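## Task

Carry out change order CHG-39287 on cabinet AE04, units U11 to U22, so its front agrees with the rack elevation drawing on page 2 (page 1 is the change order itself). The service cart lacks one plain 2U panel, so reuse one you remove. At the end, every panel the drawing shows must be latched at both ends, with any temperature strip oriented so its numbers read upright. Units the drawing reserves for new equipment must be left open. Every other panel must rest flat or close to flat on the cart's top surface, within its rim. No panel may lie flat or on its long edge on the cart's lower shelf. Release everything and back the robot away afterwards. The robot must not fall or finish tilted, or the task fails, and anything held in place only by the robot does not count.

## Robot and tools

ROBOT. A Rainbow Robotics RB-Y1: a wheeled base (two drive wheels, two passive rear casters; 0.66 m long, 0.58 m wide, front edge 0.10 m ahead of the drive axle), a folding torso/leg, a pan-tilt head and two 7-joint arms, each ending in a two-pad parallel gripper. The base cannot move sideways. When the leg is bent it can stick out beyond the base front.

FRAMES. Base frame: origin on the floor halfway between the drive wheels, x forward, y to the left, z up. The reported chest, left_hand and right_hand positions are in this frame; a hand point is the midpoint between its pads, the fingers point along that hand's -z and close along its x. Reported hand positions can be off, more so at full reach. Odometry is the base frame as it was at scene start; it counts wheel rotation only, so slipping shows up as travel. Heading runs -3.142 to 3.142, positive to the left.

execute_actions. Argument "actions": a list holding one action or nothing (empty just reports state and images). "cameras": list from head_camera, left_wrist_camera, right_wrist_camera, all; omitted/null/["all"] gives every camera, [] gives none. An action may contain:
- "base": exactly one key. translate_m is a relative straight drive in metres from the current spot, forward positive, -3 to 3. rotate_rad is a relative turn in place in radians, counter-clockwise (left) positive, -3.2 to 3.2.
- "joints": a single object mapping joint names to absolute targets, one number each (radians, grippers in metres). Ranges: torso_squat_rad 0 to 1.2 (bigger lowers the level chest); torso_shift_rad -0.3 to 0.6 (positive pushes hips forward); torso_pitch_rad -0.2 to 1.4 (positive leans forward); torso_yaw_rad -1.5 to 1.5 (positive left). Per arm: shoulder_pitch -2.356 to 2.356 (negative raises the arm forward); left_shoulder_roll_rad 0 to 3.141 and right_shoulder_roll_rad -3.141 to 0 (moving away from 0 raises the arm sideways); shoulder_yaw -2.094 to 2.094 (positive left on both arms); elbow -2.617 to 0.01 (negative bends); forearm_roll -3.141 to 3.141; wrist_pitch -1.57 to 1.919 (negative tips hand forward); hand_roll -2.705 to 2.705; gripper_m 0 to 0.1 (pad gap). head_pan_rad -0.523 to 0.523 (relative to chest, positive left); head_tilt_rad -0.35 to 1.57 (positive looks down). Done tolerance is ±0.02 rad, ±0.004 m for grippers.
- "speeds": caps for this action only: translate_m 0.05 to 0.4 m/s, rotate_rad 0.1 to 1.509 rad/s; the top values are the defaults. A base move needing over 8.667 s is refused.
- "min_time_s": 0.1 to 8, the shortest duration for each arm/head motion. No action exceeds 15 s.
Anything unnamed keeps its previous target and may still be pushing. An unknown key or out-of-range value rejects the whole call with no motion. Combined torso limits: squat+shift <= 1.52; squat-shift+pitch <= 1.57; shift+0.5 pitch-0.4 squat <= 0.7; shift+0.3 pitch-0.5 squat <= 0.39; breaking one leaves commanded torso joints short and off_target. Default top speeds: arm joints 1 rad/s (wrist-area joints 1.5), head 1.5, squat and pitch 0.3, shift 0.15, yaw 0.6, grippers 0.1 m/s.

GRIPPING. Command a gap at least 0.005 m below the object's width; the resulting off_target is expected. Each arm carries 3 kg at most.

OTHER TOOLS. wait(seconds 0 to 10) lets the scene run with no new command and returns state and images. zoom_image(camera, region [x0,y0,x1,y1] in pixels, at most 504x504) enlarges part of that camera's latest full image; head images are 896x504, wrist images 644x364. show_instructions returns the change order and drawing pages. read_manual gives licence texts. finished_scene(scene number) ends the scene permanently and reports success.

RESULT LINES. base_status and joint_status: done (for the base, wheels turned as asked, even with slip); off_target (resting short, maybe still pushing); limit_stop_at_<name> (built-in limit); limit_stop_at_own_body (guard halted a hand/arm before hitting torso, head, leg or base; move it away); contact_stop (hit resistance; torso or arms only); time_out (took 1.5x expected plus 1 s, torso 2.5x, max 14 s); stopped_with_arm (torso halted because an arm stopped). After these stops the joint holds where it is, and a contact_stop, time_out or stopped_with_arm halts its whole group (torso, left arm or right arm). Back off a stopped arm first, then the torso, each in its own action. Exception: if both hands hold one object and the torso contact_stops immediately with nothing in the way, resend every arm joint at its reported value, then the torso command. "joint command not followed" with a cause line means an arm's targets were withheld for self- or arm-to-arm clearance; such targets may be retried later. on_its_own lists uncommanded parts; "held at" is a target. If one call reports a stop, later calls in that reply are skipped. MOTOR HOT warns from 65 °C; OVER-TEMPERATURE FAULT (80 °C) brakes that arm and pauses everything; TORQUE FAULT pauses the robot 10 s. Resend targets after either.

AVOID. The base does not stop on collision and may keep pushing. A bent leg striking furniture can shove the robot back unnoticed. Heavy loads held far forward can tip the robot. Never let arms, hands or fingers strike or squeeze each other. Do not knock items out of the work area or onto the floor, and avoid drops, slams and hard pushes.

Each tool is called after ">>>" by a JSON object that holds its "op" and its "data".

Reference images:

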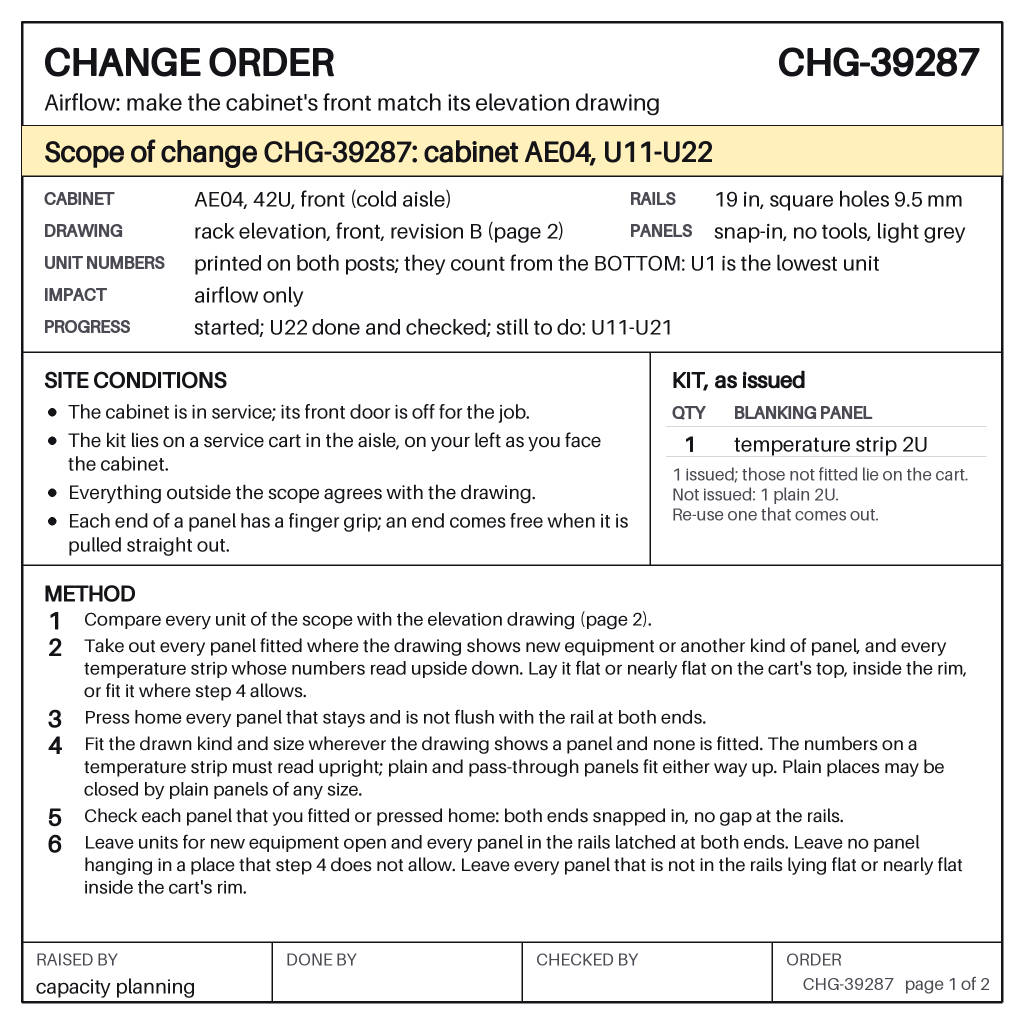

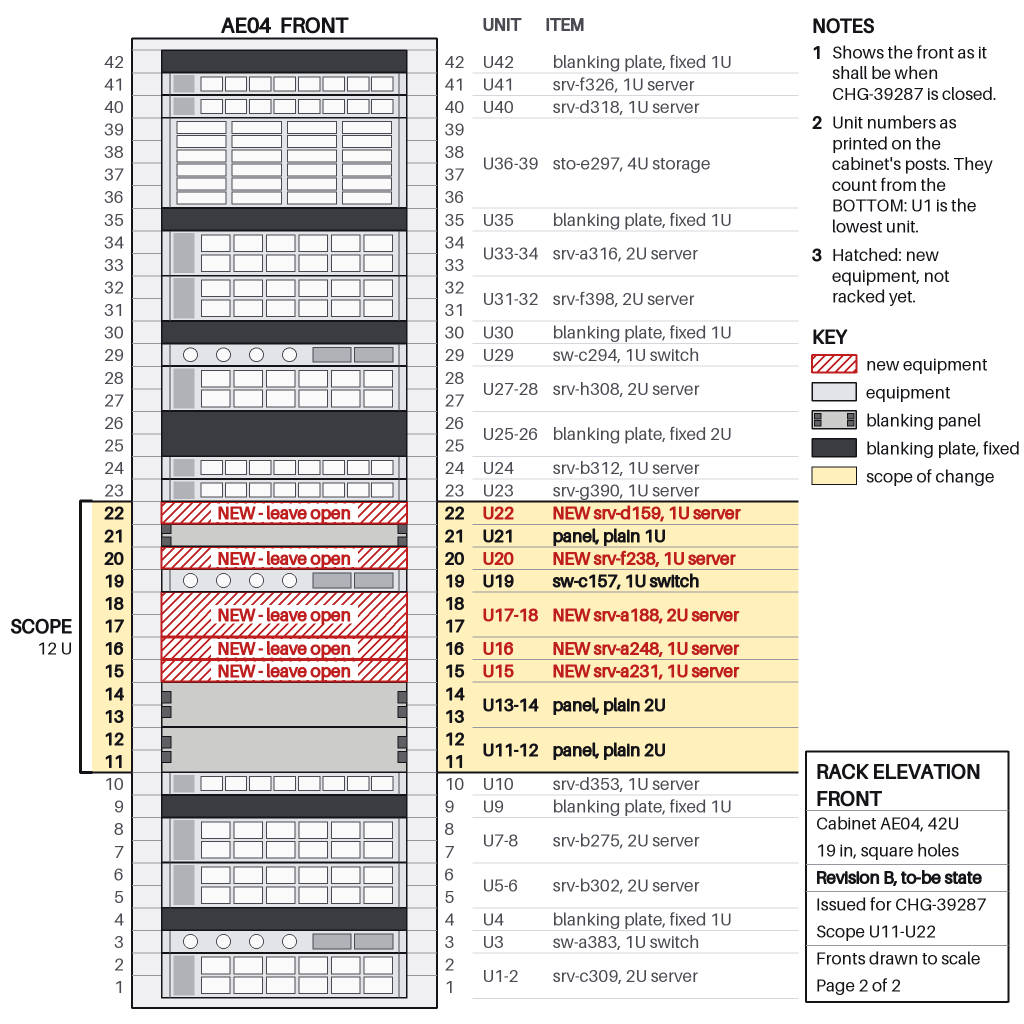

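## Session

I'll start by looking at the robot's state and the scene.

>>> {"op": "execute_actions", "data": {"actions": []}}

Scene clock: 0.00 s.
base_odometry: x=+0.000 y=+0.000 heading=+0.000 (m, m, rad; odometry frame)
base_status: not commanded
joint_positions: torso_squat_rad=+0.350 torso_shift_rad=+0.000 torso_pitch_rad=+0.000 torso_yaw_rad=+0.000 left_shoulder_pitch_rad=-0.025 left_shoulder_roll_rad=+0.030 left_shoulder_yaw_rad=+0.006 left_elbow_rad=-0.213 left_forearm_roll_rad=+0.024 left_wrist_pitch_rad=+0.039 left_hand_roll_rad=-0.010 left_gripper_m=+0.101 right_shoulder_pitch_rad=+0.030 right_shoulder_roll_rad=-0.015 right_shoulder_yaw_rad=+0.005 right_elbow_rad=-0.247 right_forearm_roll_rad=+0.027 right_wrist_pitch_rad=-0.026 right_hand_roll_rad=-0.039 right_gripper_m=+0.099 head_pan_rad=-0.001 head_tilt_rad=+0.400
joint_status: not commanded
chest: x=-0.2279 y=+0.0010 z=+1.2476 quat_wxyz=(+1.000, -0.001, +0.000, +0.000) (m; base frame)
left_hand: x=-0.1147 y=+0.2426 z=+0.5703 quat_wxyz=(+0.995, +0.013, -0.099, +0.005) (m; base frame)
right_hand: x=-0.1228 y=-0.2316 z=+0.5710 quat_wxyz=(+0.992, -0.007, -0.123, -0.007) (m; base frame)
pictures: head_camera, left_wrist_camera, right_wrist_camera
Images, in order (width x height): head_camera 896x504, left_wrist_camera 644x364, right_wrist_camera 644x364.

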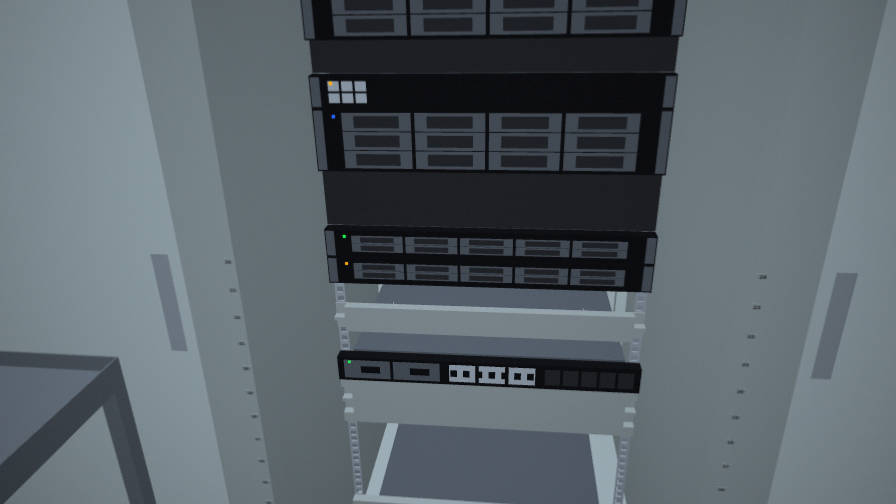

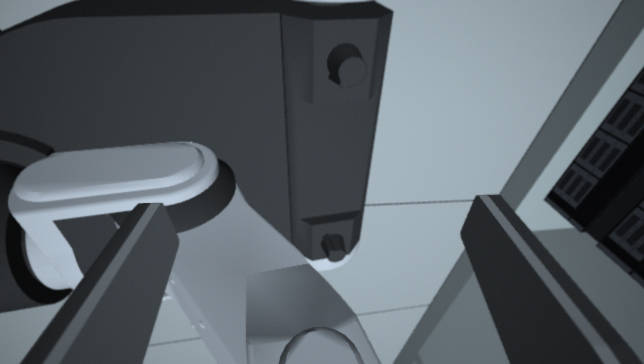

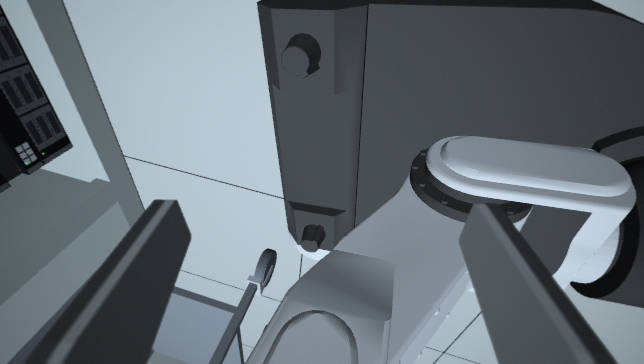

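>>> {"op": "execute_actions", "data": {"actions": [{"joints": {"head_tilt_rad": 0.75}}], "cameras": ["head_camera"]}}

>>> {"op": "execute_actions", "data": {"actions": [{"joints": {"head_tilt_rad": 0.6, "head_pan_rad": 0.52}}], "cameras": ["head_camera"]}}

Scene clock: 7.50 s.
base_odometry: x=+0.000 y=+0.000 heading=+0.000 (m, m, rad; odometry frame)
base_status: not commanded
joint_positions: torso_squat_rad=+0.350 torso_shift_rad=+0.000 torso_pitch_rad=+0.000 torso_yaw_rad=+0.000 left_shoulder_pitch_rad=-0.025 left_shoulder_roll_rad=+0.030 left_shoulder_yaw_rad=+0.006 left_elbow_rad=-0.213 left_forearm_roll_rad=+0.024 left_wrist_pitch_rad=+0.039 left_hand_roll_rad=-0.010 left_gripper_m=+0.101 right_shoulder_pitch_rad=+0.030 right_shoulder_roll_rad=-0.015 right_shoulder_yaw_rad=+0.005 right_elbow_rad=-0.247 right_forearm_roll_rad=+0.027 right_wrist_pitch_rad=-0.026 right_hand_roll_rad=-0.039 right_gripper_m=+0.099 head_pan_rad=-0.001 head_tilt_rad=+0.750
joint_status: all done
chest: x=-0.2279 y=+0.0010 z=+1.2476 quat_wxyz=(+1.000, -0.001, +0.000, +0.000) (m; base frame)
left_hand: x=-0.1147 y=+0.2426 z=+0.5703 quat_wxyz=(+0.995, +0.013, -0.099, +0.005) (m; base frame)
right_hand: x=-0.1228 y=-0.2316 z=+0.5710 quat_wxyz=(+0.992, -0.007, -0.123, -0.007) (m; base frame)
pictures: head_camera
Images, in order (width x height): head_camera 896x504.

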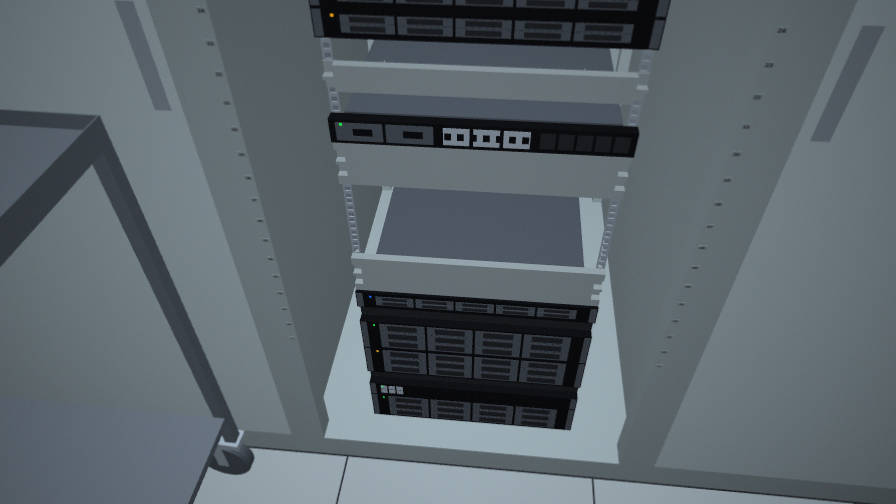

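Scene clock: 8.50 s.
base_odometry: x=+0.000 y=+0.000 heading=+0.000 (m, m, rad; odometry frame)
base_status: not commanded
joint_positions: torso_squat_rad=+0.350 torso_shift_rad=+0.000 torso_pitch_rad=+0.000 torso_yaw_rad=+0.000 left_shoulder_pitch_rad=-0.025 left_shoulder_roll_rad=+0.030 left_shoulder_yaw_rad=+0.006 left_elbow_rad=-0.213 left_forearm_roll_rad=+0.024 left_wrist_pitch_rad=+0.039 left_hand_roll_rad=-0.010 left_gripper_m=+0.101 right_shoulder_pitch_rad=+0.030 right_shoulder_roll_rad=-0.015 right_shoulder_yaw_rad=+0.005 right_elbow_rad=-0.247 right_forearm_roll_rad=+0.027 right_wrist_pitch_rad=-0.026 right_hand_roll_rad=-0.039 right_gripper_m=+0.099 head_pan_rad=+0.520 head_tilt_rad=+0.600
joint_status: all done
chest: x=-0.2279 y=+0.0010 z=+1.2476 quat_wxyz=(+1.000, -0.001, +0.000, +0.000) (m; base frame)
left_hand: x=-0.1147 y=+0.2426 z=+0.5703 quat_wxyz=(+0.995, +0.013, -0.099, +0.005) (m; base frame)
right_hand: x=-0.1228 y=-0.2316 z=+0.5710 quat_wxyz=(+0.992, -0.007, -0.123, -0.007) (m; base frame)
pictures: head_camera
Images, in order (width x height): head_camera 896x504.

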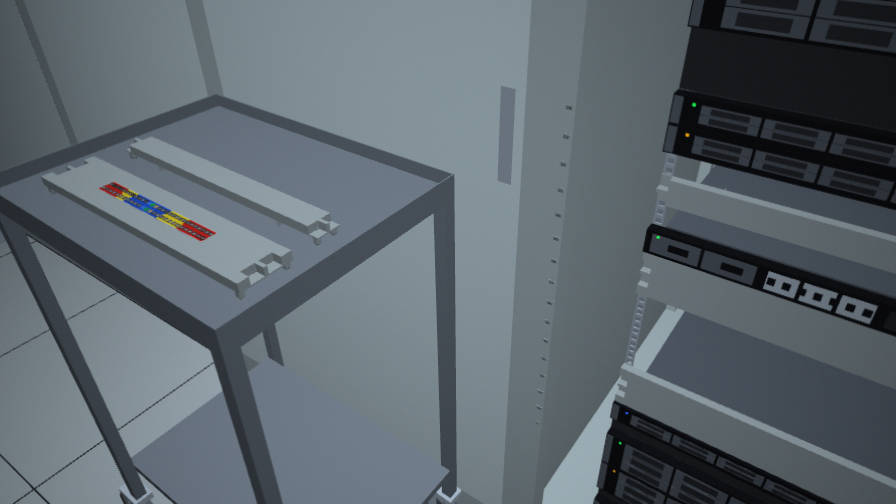

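>>> {"op": "execute_actions", "data": {"actions": [{"joints": {"head_tilt_rad": 0.62, "head_pan_rad": 0.0}}], "cameras": ["head_camera"]}}

>>> {"op": "zoom_image", "data": {"camera": "head_camera", "region": [200, 60, 500, 420]}}

>>> {"op": "zoom_image", "data": {"camera": "head_camera", "region": [500, 60, 800, 420]}}

Scene clock: 15.47 s.
base_odometry: x=+0.000 y=+0.000 heading=+0.000 (m, m, rad; odometry frame)
base_status: not commanded
joint_positions: torso_squat_rad=+0.350 torso_shift_rad=+0.000 torso_pitch_rad=+0.000 torso_yaw_rad=+0.000 left_shoulder_pitch_rad=-0.025 left_shoulder_roll_rad=+0.030 left_shoulder_yaw_rad=+0.006 left_elbow_rad=-0.213 left_forearm_roll_rad=+0.024 left_wrist_pitch_rad=+0.039 left_hand_roll_rad=-0.010 left_gripper_m=+0.101 right_shoulder_pitch_rad=+0.030 right_shoulder_roll_rad=-0.015 right_shoulder_yaw_rad=+0.005 right_elbow_rad=-0.247 right_forearm_roll_rad=+0.027 right_wrist_pitch_rad=-0.026 right_hand_roll_rad=-0.039 right_gripper_m=+0.099 head_pan_rad=+0.000 head_tilt_rad=+0.620
joint_status: all done
chest: x=-0.2279 y=+0.0010 z=+1.2476 quat_wxyz=(+1.000, -0.001, +0.000, +0.000) (m; base frame)
left_hand: x=-0.1147 y=+0.2426 z=+0.5703 quat_wxyz=(+0.995, +0.013, -0.099, +0.005) (m; base frame)
right_hand: x=-0.1228 y=-0.2316 z=+0.5710 quat_wxyz=(+0.992, -0.007, -0.123, -0.007) (m; base frame)
pictures: head_camera
Images, in order (width x height): head_camera 896x504.

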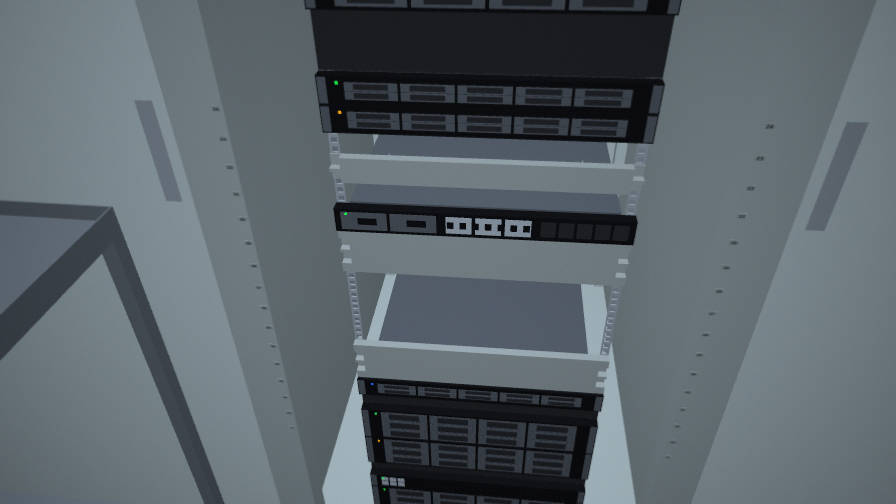

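Region (200, 60, 500, 420) of head_camera's 896x504 image, scaled by 1.400, with more detail than that image has.

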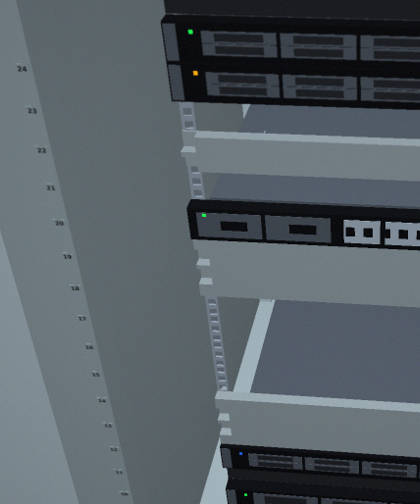

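Region (500, 60, 800, 420) of head_camera's 896x504 image, scaled by 1.400, with more detail than that image has.

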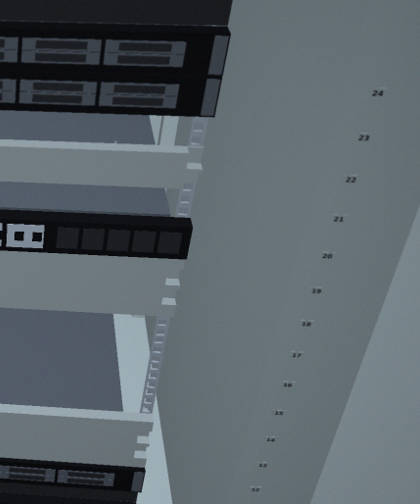

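>>> {"op": "zoom_image", "data": {"camera": "head_camera", "region": [320, 130, 400, 290]}}

>>> {"op": "zoom_image", "data": {"camera": "head_camera", "region": [580, 130, 660, 290]}}

>>> {"op": "zoom_image", "data": {"camera": "head_camera", "region": [330, 320, 630, 420]}}

Region (320, 130, 400, 290) of head_camera's 896x504 image, scaled by 3.150, with more detail than that image has.

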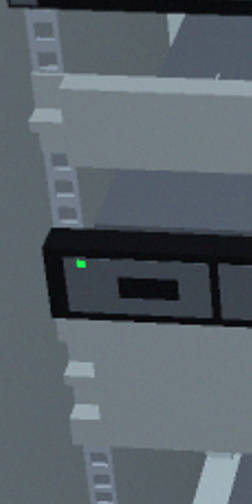

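Region (580, 130, 660, 290) of head_camera's 896x504 image, scaled by 3.150, with more detail than that image has.

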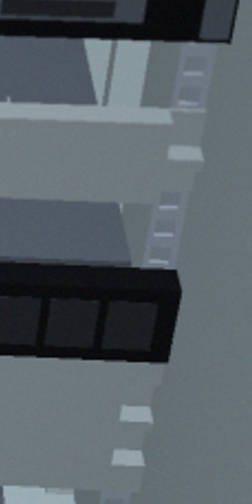

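Region (330, 320, 630, 420) of head_camera's 896x504 image, scaled by 1.680, with more detail than that image has.

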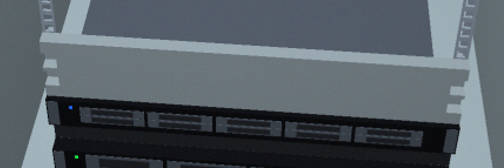

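>>> {"op": "execute_actions", "data": {"actions": [{"joints": {"head_tilt_rad": 0.6, "head_pan_rad": 0.52}}], "cameras": ["head_camera"]}}

>>> {"op": "zoom_image", "data": {"camera": "head_camera", "region": [200, 180, 380, 310]}}

>>> {"op": "zoom_image", "data": {"camera": "head_camera", "region": [20, 120, 200, 250]}}

Scene clock: 53.23 s.
base_odometry: x=+0.000 y=+0.000 heading=+0.000 (m, m, rad; odometry frame)
base_status: not commanded
joint_positions: torso_squat_rad=+0.350 torso_shift_rad=+0.000 torso_pitch_rad=+0.000 torso_yaw_rad=+0.000 left_shoulder_pitch_rad=-0.025 left_shoulder_roll_rad=+0.030 left_shoulder_yaw_rad=+0.006 left_elbow_rad=-0.213 left_forearm_roll_rad=+0.024 left_wrist_pitch_rad=+0.039 left_hand_roll_rad=-0.010 left_gripper_m=+0.101 right_shoulder_pitch_rad=+0.030 right_shoulder_roll_rad=-0.015 right_shoulder_yaw_rad=+0.005 right_elbow_rad=-0.247 right_forearm_roll_rad=+0.027 right_wrist_pitch_rad=-0.026 right_hand_roll_rad=-0.039 right_gripper_m=+0.099 head_pan_rad=+0.520 head_tilt_rad=+0.600
joint_status: all done
chest: x=-0.2279 y=+0.0010 z=+1.2476 quat_wxyz=(+1.000, -0.001, +0.000, +0.000) (m; base frame)
left_hand: x=-0.1147 y=+0.2426 z=+0.5703 quat_wxyz=(+0.995, +0.013, -0.099, +0.005) (m; base frame)
right_hand: x=-0.1228 y=-0.2316 z=+0.5710 quat_wxyz=(+0.992, -0.007, -0.123, -0.007) (m; base frame)
pictures: head_camera
Images, in order (width x height): head_camera 896x504.

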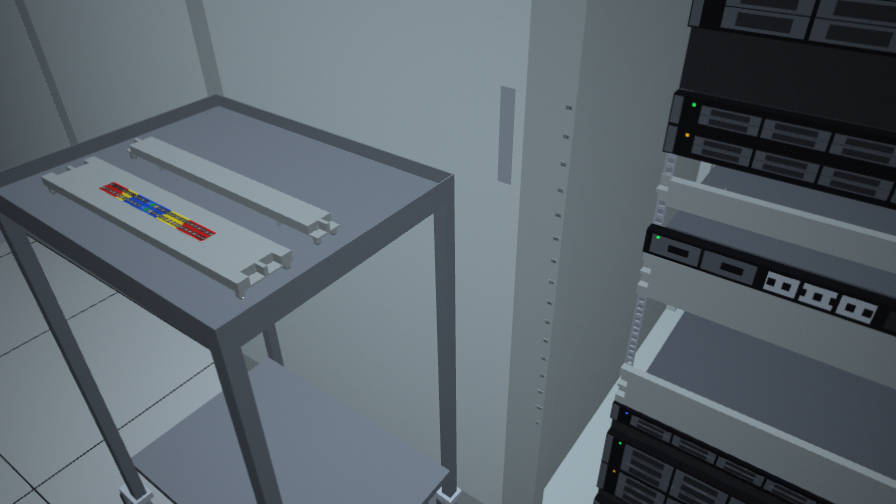

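Region (200, 180, 380, 310) of head_camera's 896x504 image, scaled by 2.800, with more detail than that image has.

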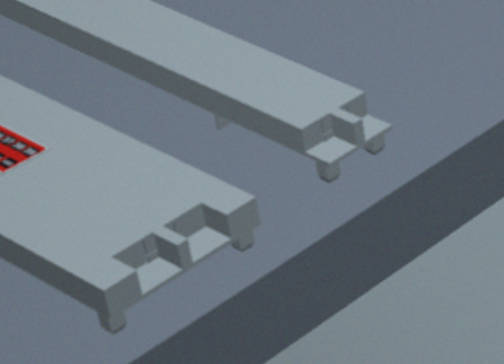

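Region (20, 120, 200, 250) of head_camera's 896x504 image, scaled by 2.800, with more detail than that image has.

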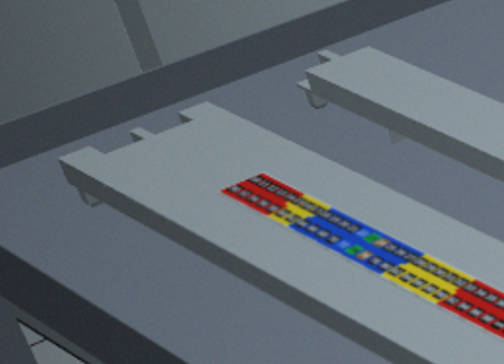

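>>> {"op": "execute_actions", "data": {"actions": [{"base": {"rotate_rad": -0.07}, "joints": {"head_tilt_rad": 0.62, "head_pan_rad": 0.0}}], "cameras": ["head_camera"]}}

Scene clock: 78.00 s.
base_odometry: x=+0.000 y=+0.000 heading=-0.069 (m, m, rad; odometry frame)
base_status: done
joint_positions: torso_squat_rad=+0.350 torso_shift_rad=+0.000 torso_pitch_rad=+0.000 torso_yaw_rad=+0.000 left_shoulder_pitch_rad=-0.025 left_shoulder_roll_rad=+0.030 left_shoulder_yaw_rad=+0.006 left_elbow_rad=-0.213 left_forearm_roll_rad=+0.024 left_wrist_pitch_rad=+0.039 left_hand_roll_rad=-0.010 left_gripper_m=+0.101 right_shoulder_pitch_rad=+0.030 right_shoulder_roll_rad=-0.015 right_shoulder_yaw_rad=+0.005 right_elbow_rad=-0.247 right_forearm_roll_rad=+0.027 right_wrist_pitch_rad=-0.026 right_hand_roll_rad=-0.039 right_gripper_m=+0.099 head_pan_rad=+0.000 head_tilt_rad=+0.620
joint_status: all done
chest: x=-0.2279 y=+0.0010 z=+1.2476 quat_wxyz=(+1.000, -0.001, +0.000, +0.000) (m; base frame)
left_hand: x=-0.1147 y=+0.2426 z=+0.5703 quat_wxyz=(+0.995, +0.013, -0.099, +0.005) (m; base frame)
right_hand: x=-0.1228 y=-0.2316 z=+0.5710 quat_wxyz=(+0.992, -0.007, -0.123, -0.007) (m; base frame)
pictures: head_camera
Images, in order (width x height): head_camera 896x504.

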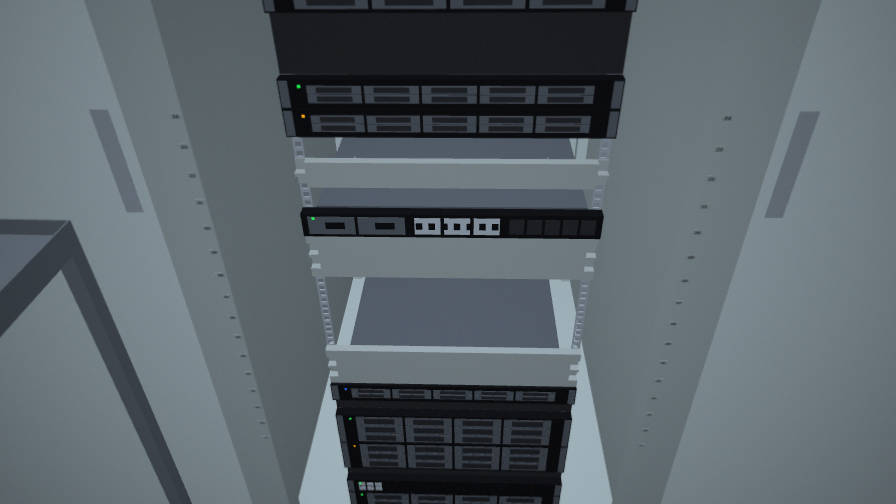

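>>> {"op": "zoom_image", "data": {"camera": "head_camera", "region": [260, 60, 420, 300]}}

>>> {"op": "zoom_image", "data": {"camera": "head_camera", "region": [490, 60, 650, 300]}}

Region (260, 60, 420, 300) of head_camera's 896x504 image, scaled by 2.100, with more detail than that image has.

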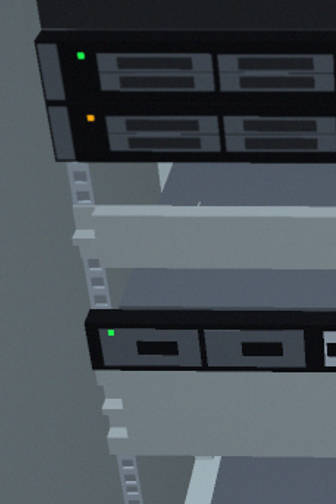

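Region (490, 60, 650, 300) of head_camera's 896x504 image, scaled by 2.100, with more detail than that image has.

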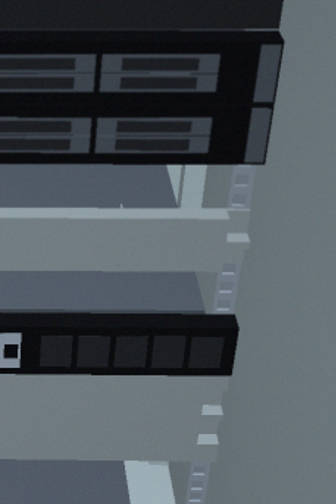

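>>> {"op": "zoom_image", "data": {"camera": "head_camera", "region": [60, 60, 360, 460]}}

Region (60, 60, 360, 460) of head_camera's 896x504 image, scaled by 1.260, with more detail than that image has; it fills the left 378 columns of this view, and the rest is white.

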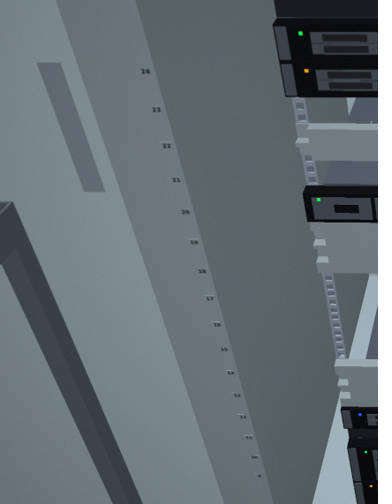

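>>> {"op": "zoom_image", "data": {"camera": "head_camera", "region": [310, 330, 410, 410]}}

>>> {"op": "zoom_image", "data": {"camera": "head_camera", "region": [510, 330, 610, 410]}}

Region (310, 330, 410, 410) of head_camera's 896x504 image, scaled by 5.040, with more detail than that image has; it fills the top 403 rows of this view, and the rest is white.

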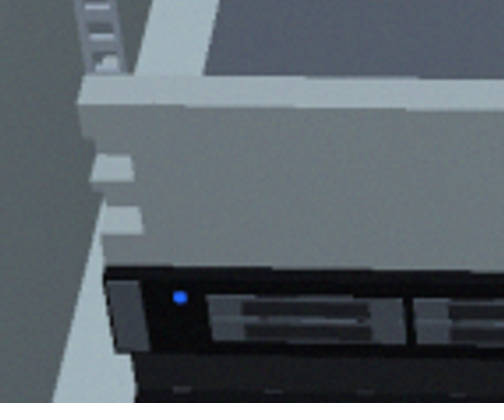

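Region (510, 330, 610, 410) of head_camera's 896x504 image, scaled by 5.040, with more detail than that image has; it fills the top 403 rows of this view, and the rest is white.

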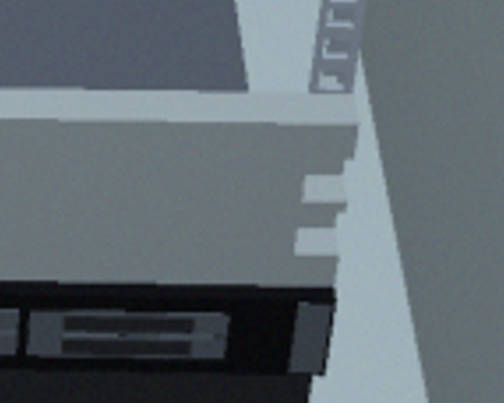

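>>> {"op": "zoom_image", "data": {"camera": "head_camera", "region": [300, 250, 620, 370]}}

Region (300, 250, 620, 370) of head_camera's 896x504 image, scaled by 1.575, with more detail than that image has; it fills the top 189 rows of this view, and the rest is white.

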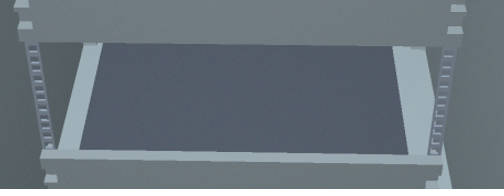

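>>> {"op": "zoom_image", "data": {"camera": "head_camera", "region": [600, 80, 780, 320]}}

>>> {"op": "zoom_image", "data": {"camera": "head_camera", "region": [130, 80, 310, 320]}}

Region (600, 80, 780, 320) of head_camera's 896x504 image, scaled by 2.100, with more detail than that image has; it fills the left 378 columns of this view, and the rest is white.

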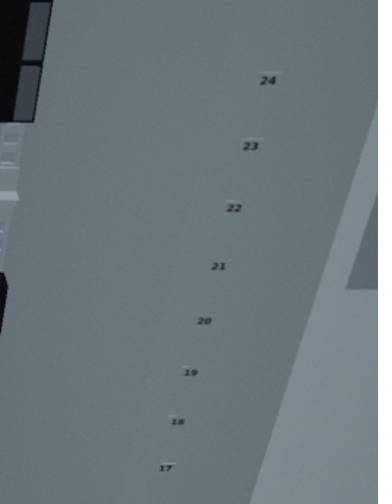

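Region (130, 80, 310, 320) of head_camera's 896x504 image, scaled by 2.100, with more detail than that image has; it fills the left 378 columns of this view, and the rest is white.

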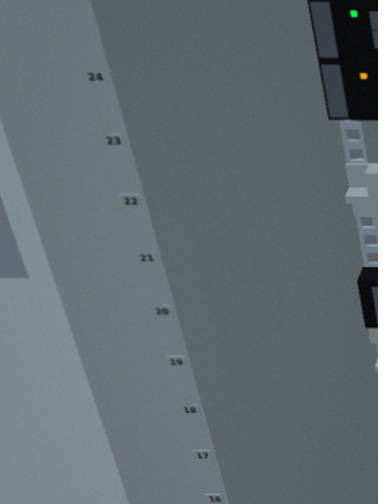

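>>> {"op": "execute_actions", "data": {"actions": [{"joints": {"torso_squat_rad": 0.779, "left_shoulder_pitch_rad": -0.189, "left_shoulder_roll_rad": 0.055, "left_shoulder_yaw_rad": 0.056, "left_elbow_rad": -1.259, "left_forearm_roll_rad": 3.14, "left_wrist_pitch_rad": 0.131, "left_hand_roll_rad": 0.05, "left_gripper_m": 0.022, "right_shoulder_pitch_rad": -0.189, "right_shoulder_roll_rad": -0.055, "right_shoulder_yaw_rad": -0.056, "right_elbow_rad": -1.259, "right_forearm_roll_rad": -3.14, "right_wrist_pitch_rad": 0.131, "right_hand_roll_rad": -0.05, "right_gripper_m": 0.022, "head_tilt_rad": 0.5}}]}}

Scene clock: 200.77 s.
base_odometry: x=+0.000 y=+0.000 heading=-0.069 (m, m, rad; odometry frame)
base_status: not commanded
joint_positions: torso_squat_rad=+0.779 torso_shift_rad=+0.000 torso_pitch_rad=+0.000 torso_yaw_rad=+0.000 left_shoulder_pitch_rad=-0.189 left_shoulder_roll_rad=+0.055 left_shoulder_yaw_rad=+0.056 left_elbow_rad=-1.259 left_forearm_roll_rad=+3.140 left_wrist_pitch_rad=+0.131 left_hand_roll_rad=+0.050 left_gripper_m=+0.022 right_shoulder_pitch_rad=-0.189 right_shoulder_roll_rad=-0.055 right_shoulder_yaw_rad=-0.056 right_elbow_rad=-1.259 right_forearm_roll_rad=-3.140 right_wrist_pitch_rad=+0.131 right_hand_roll_rad=-0.050 right_gripper_m=+0.022 head_pan_rad=+0.000 head_tilt_rad=+0.500
joint_status: all done
chest: x=-0.2280 y=+0.0009 z=+1.0881 quat_wxyz=(+1.000, -0.001, +0.000, +0.000) (m; base frame)
left_hand: x=+0.3324 y=+0.2375 z=+0.8382 quat_wxyz=(+0.000, -0.707, +0.000, +0.707) (m; base frame)
right_hand: x=+0.3326 y=-0.2357 z=+0.8388 quat_wxyz=(+0.001, +0.707, -0.001, -0.707) (m; base frame)
pictures: head_camera, left_wrist_camera, right_wrist_camera
Images, in order (width x height): head_camera 896x504, left_wrist_camera 644x364, right_wrist_camera 644x364.

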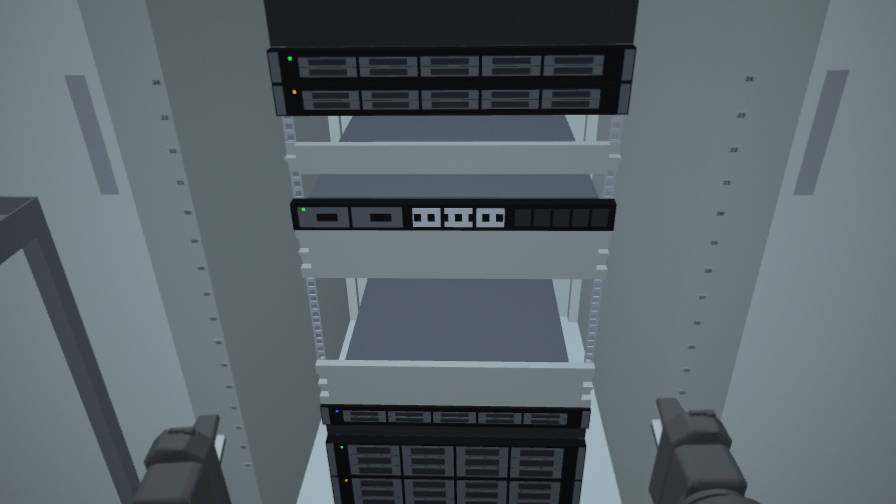

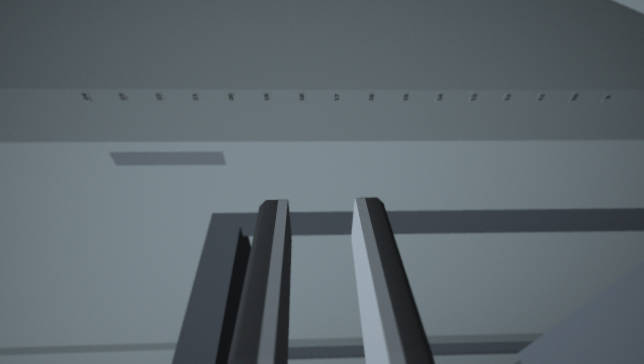

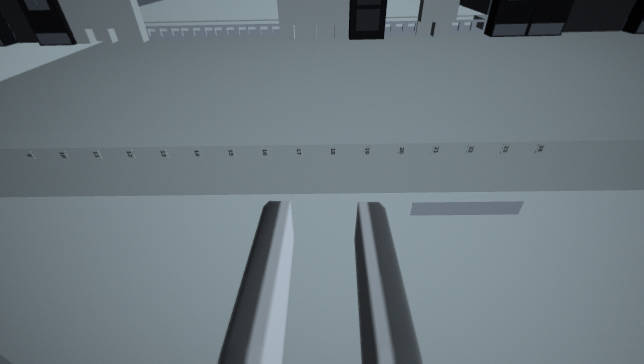

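>>> {"op": "execute_actions", "data": {"actions": [{"base": {"translate_m": 0.25}}], "cameras": []}}

>>> {"op": "execute_actions", "data": {"actions": [{"base": {"rotate_rad": -0.07}, "joints": {"head_tilt_rad": 0.6}}]}}

Scene clock: 228.07 s.
base_odometry: x=+0.249 y=-0.017 heading=-0.068 (m, m, rad; odometry frame)
base_status: done
joint_positions: torso_squat_rad=+0.779 torso_shift_rad=+0.000 torso_pitch_rad=+0.000 torso_yaw_rad=+0.000 left_shoulder_pitch_rad=-0.189 left_shoulder_roll_rad=+0.055 left_shoulder_yaw_rad=+0.056 left_elbow_rad=-1.259 left_forearm_roll_rad=+3.140 left_wrist_pitch_rad=+0.131 left_hand_roll_rad=+0.050 left_gripper_m=+0.022 right_shoulder_pitch_rad=-0.189 right_shoulder_roll_rad=-0.055 right_shoulder_yaw_rad=-0.056 right_elbow_rad=-1.259 right_forearm_roll_rad=-3.140 right_wrist_pitch_rad=+0.131 right_hand_roll_rad=-0.050 right_gripper_m=+0.022 head_pan_rad=+0.000 head_tilt_rad=+0.500
joint_status: not commanded
chest: x=-0.2278 y=+0.0009 z=+1.0881 quat_wxyz=(+1.000, -0.001, +0.000, +0.000) (m; base frame)
left_hand: x=+0.3325 y=+0.2375 z=+0.8381 quat_wxyz=(+0.000, -0.707, +0.000, +0.707) (m; base frame)
right_hand: x=+0.3327 y=-0.2357 z=+0.8387 quat_wxyz=(+0.001, +0.707, -0.001, -0.707) (m; base frame)
pictures: none
No camera images: the call's "cameras" was empty. Leave "cameras" out to get every camera's image.

Scene clock: 229.17 s.
base_odometry: x=+0.250 y=-0.017 heading=-0.137 (m, m, rad; odometry frame)
base_status: done
joint_positions: torso_squat_rad=+0.779 torso_shift_rad=+0.000 torso_pitch_rad=+0.000 torso_yaw_rad=+0.000 left_shoulder_pitch_rad=-0.189 left_shoulder_roll_rad=+0.055 left_shoulder_yaw_rad=+0.056 left_elbow_rad=-1.259 left_forearm_roll_rad=+3.140 left_wrist_pitch_rad=+0.131 left_hand_roll_rad=+0.050 left_gripper_m=+0.022 right_shoulder_pitch_rad=-0.189 right_shoulder_roll_rad=-0.055 right_shoulder_yaw_rad=-0.056 right_elbow_rad=-1.259 right_forearm_roll_rad=-3.140 right_wrist_pitch_rad=+0.131 right_hand_roll_rad=-0.050 right_gripper_m=+0.022 head_pan_rad=+0.000 head_tilt_rad=+0.600
joint_status: all done
chest: x=-0.2278 y=+0.0009 z=+1.0881 quat_wxyz=(+1.000, -0.001, +0.000, +0.000) (m; base frame)
left_hand: x=+0.3325 y=+0.2375 z=+0.8380 quat_wxyz=(+0.000, -0.707, +0.000, +0.707) (m; base frame)
right_hand: x=+0.3327 y=-0.2358 z=+0.8387 quat_wxyz=(+0.001, +0.707, -0.001, -0.707) (m; base frame)
pictures: head_camera, left_wrist_camera, right_wrist_camera
Images, in order (width x height): head_camera 896x504, left_wrist_camera 644x364, right_wrist_camera 644x364.

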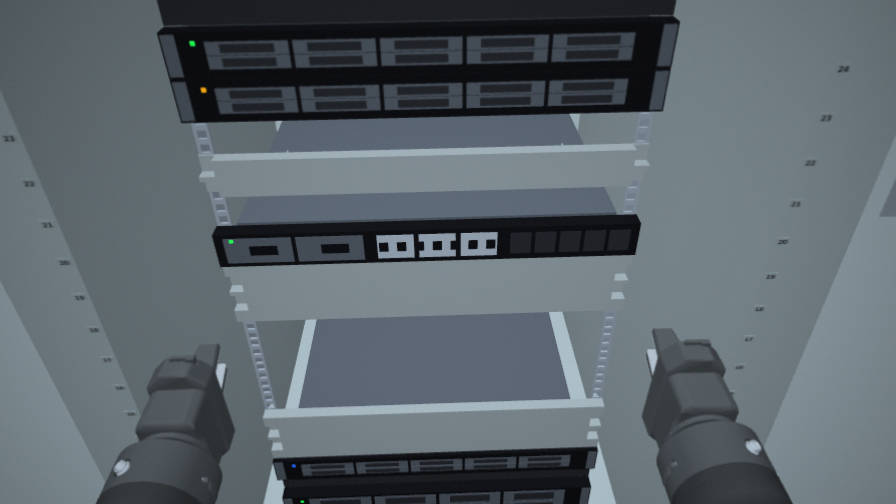

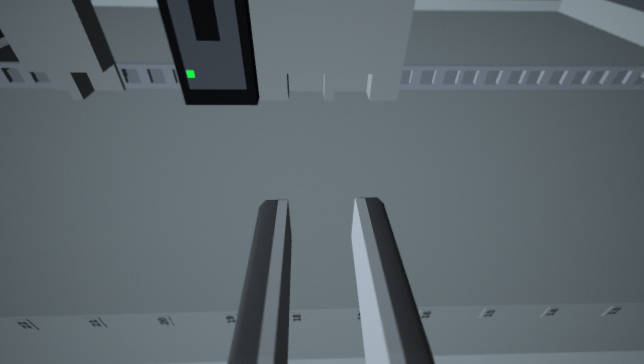

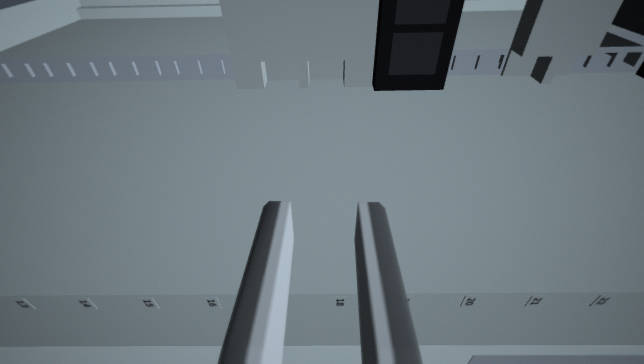

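>>> {"op": "execute_actions", "data": {"actions": [{"base": {"translate_m": 0.07}, "speeds": {"translate_m": 0.1}}]}}

Scene clock: 248.80 s.
base_odometry: x=+0.319 y=-0.027 heading=-0.138 (m, m, rad; odometry frame)
base_status: done
joint_positions: torso_squat_rad=+0.779 torso_shift_rad=+0.000 torso_pitch_rad=+0.000 torso_yaw_rad=+0.000 left_shoulder_pitch_rad=-0.189 left_shoulder_roll_rad=+0.055 left_shoulder_yaw_rad=+0.056 left_elbow_rad=-1.259 left_forearm_roll_rad=+3.140 left_wrist_pitch_rad=+0.131 left_hand_roll_rad=+0.050 left_gripper_m=+0.022 right_shoulder_pitch_rad=-0.189 right_shoulder_roll_rad=-0.055 right_shoulder_yaw_rad=-0.056 right_elbow_rad=-1.259 right_forearm_roll_rad=-3.140 right_wrist_pitch_rad=+0.131 right_hand_roll_rad=-0.050 right_gripper_m=+0.022 head_pan_rad=+0.000 head_tilt_rad=+0.600
joint_status: not commanded
chest: x=-0.2279 y=+0.0009 z=+1.0881 quat_wxyz=(+1.000, -0.001, +0.000, +0.000) (m; base frame)
left_hand: x=+0.3324 y=+0.2375 z=+0.8381 quat_wxyz=(+0.000, -0.707, +0.000, +0.707) (m; base frame)
right_hand: x=+0.3327 y=-0.2358 z=+0.8387 quat_wxyz=(+0.001, +0.707, -0.001, -0.707) (m; base frame)
pictures: head_camera, left_wrist_camera, right_wrist_camera
Images, in order (width x height): head_camera 896x504, left_wrist_camera 644x364, right_wrist_camera 644x364.

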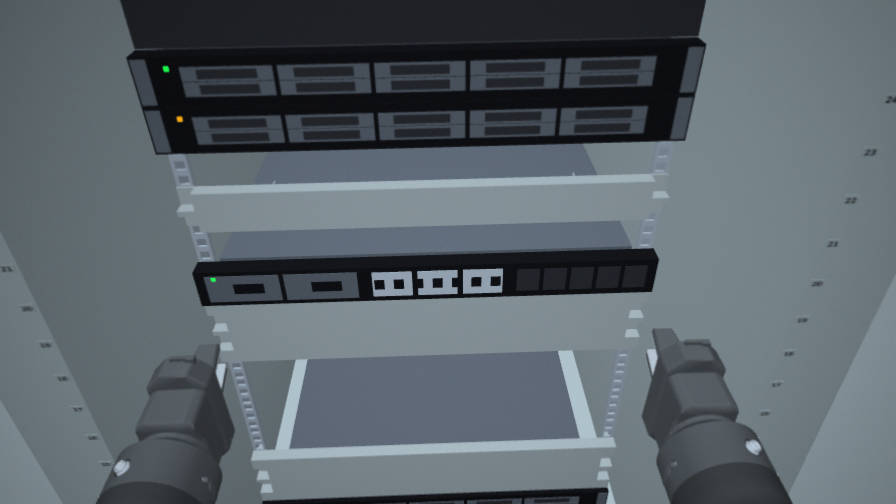

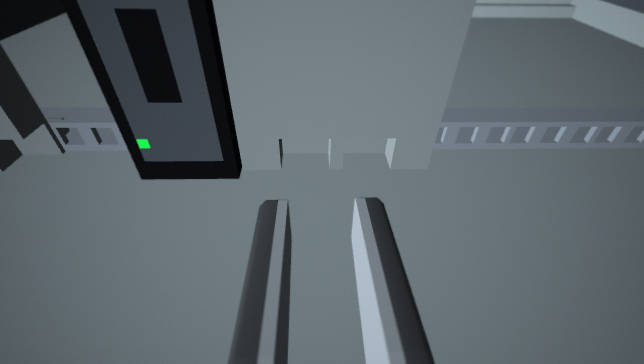

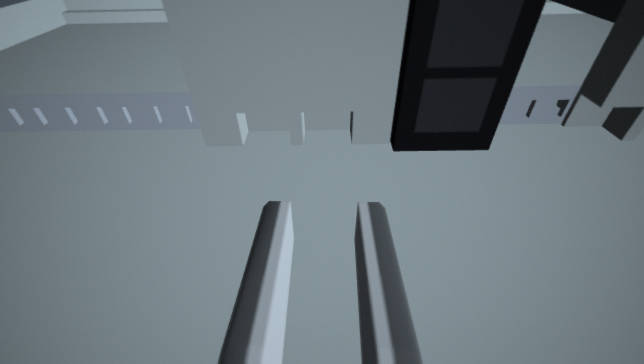

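>>> {"op": "zoom_image", "data": {"camera": "left_wrist_camera", "region": [220, 100, 460, 260]}}

>>> {"op": "zoom_image", "data": {"camera": "right_wrist_camera", "region": [180, 80, 420, 240]}}

Region (220, 100, 460, 260) of left_wrist_camera's 644x364 image, scaled by 2.100, with more detail than that image has.

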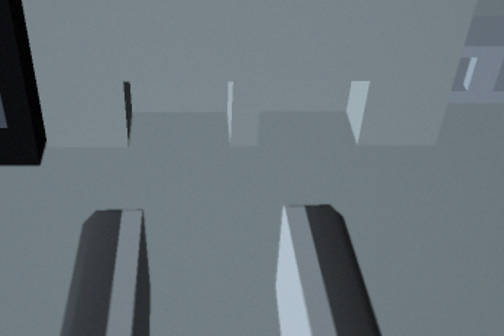

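Region (180, 80, 420, 240) of right_wrist_camera's 644x364 image, scaled by 2.100, with more detail than that image has.

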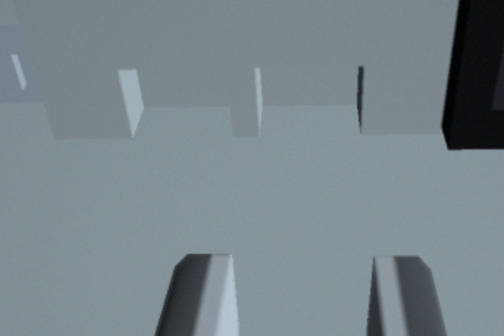

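>>> {"op": "zoom_image", "data": {"camera": "left_wrist_camera", "region": [0, 90, 322, 190]}}

>>> {"op": "zoom_image", "data": {"camera": "left_wrist_camera", "region": [322, 90, 644, 190]}}

>>> {"op": "zoom_image", "data": {"camera": "right_wrist_camera", "region": [0, 70, 322, 170]}}

>>> {"op": "zoom_image", "data": {"camera": "right_wrist_camera", "region": [322, 70, 644, 170]}}

Region (0, 90, 322, 190) of left_wrist_camera's 644x364 image, scaled by 1.565, with more detail than that image has; it fills the top 157 rows of this view, and the rest is white.

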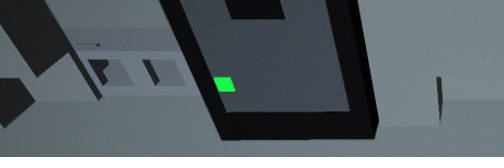

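Region (322, 90, 644, 190) of left_wrist_camera's 644x364 image, scaled by 1.565, with more detail than that image has; it fills the top 157 rows of this view, and the rest is white.

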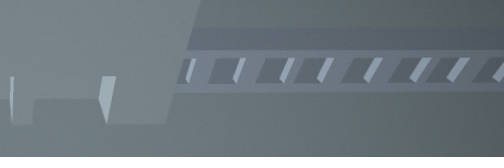

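Region (0, 70, 322, 170) of right_wrist_camera's 644x364 image, scaled by 1.565, with more detail than that image has; it fills the top 157 rows of this view, and the rest is white.

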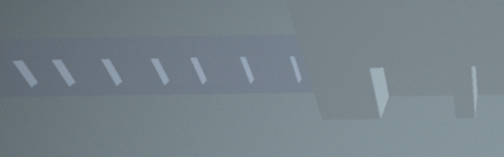

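Region (322, 70, 644, 170) of right_wrist_camera's 644x364 image, scaled by 1.565, with more detail than that image has; it fills the top 157 rows of this view, and the rest is white.

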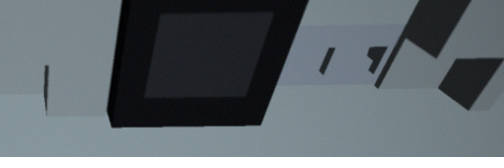

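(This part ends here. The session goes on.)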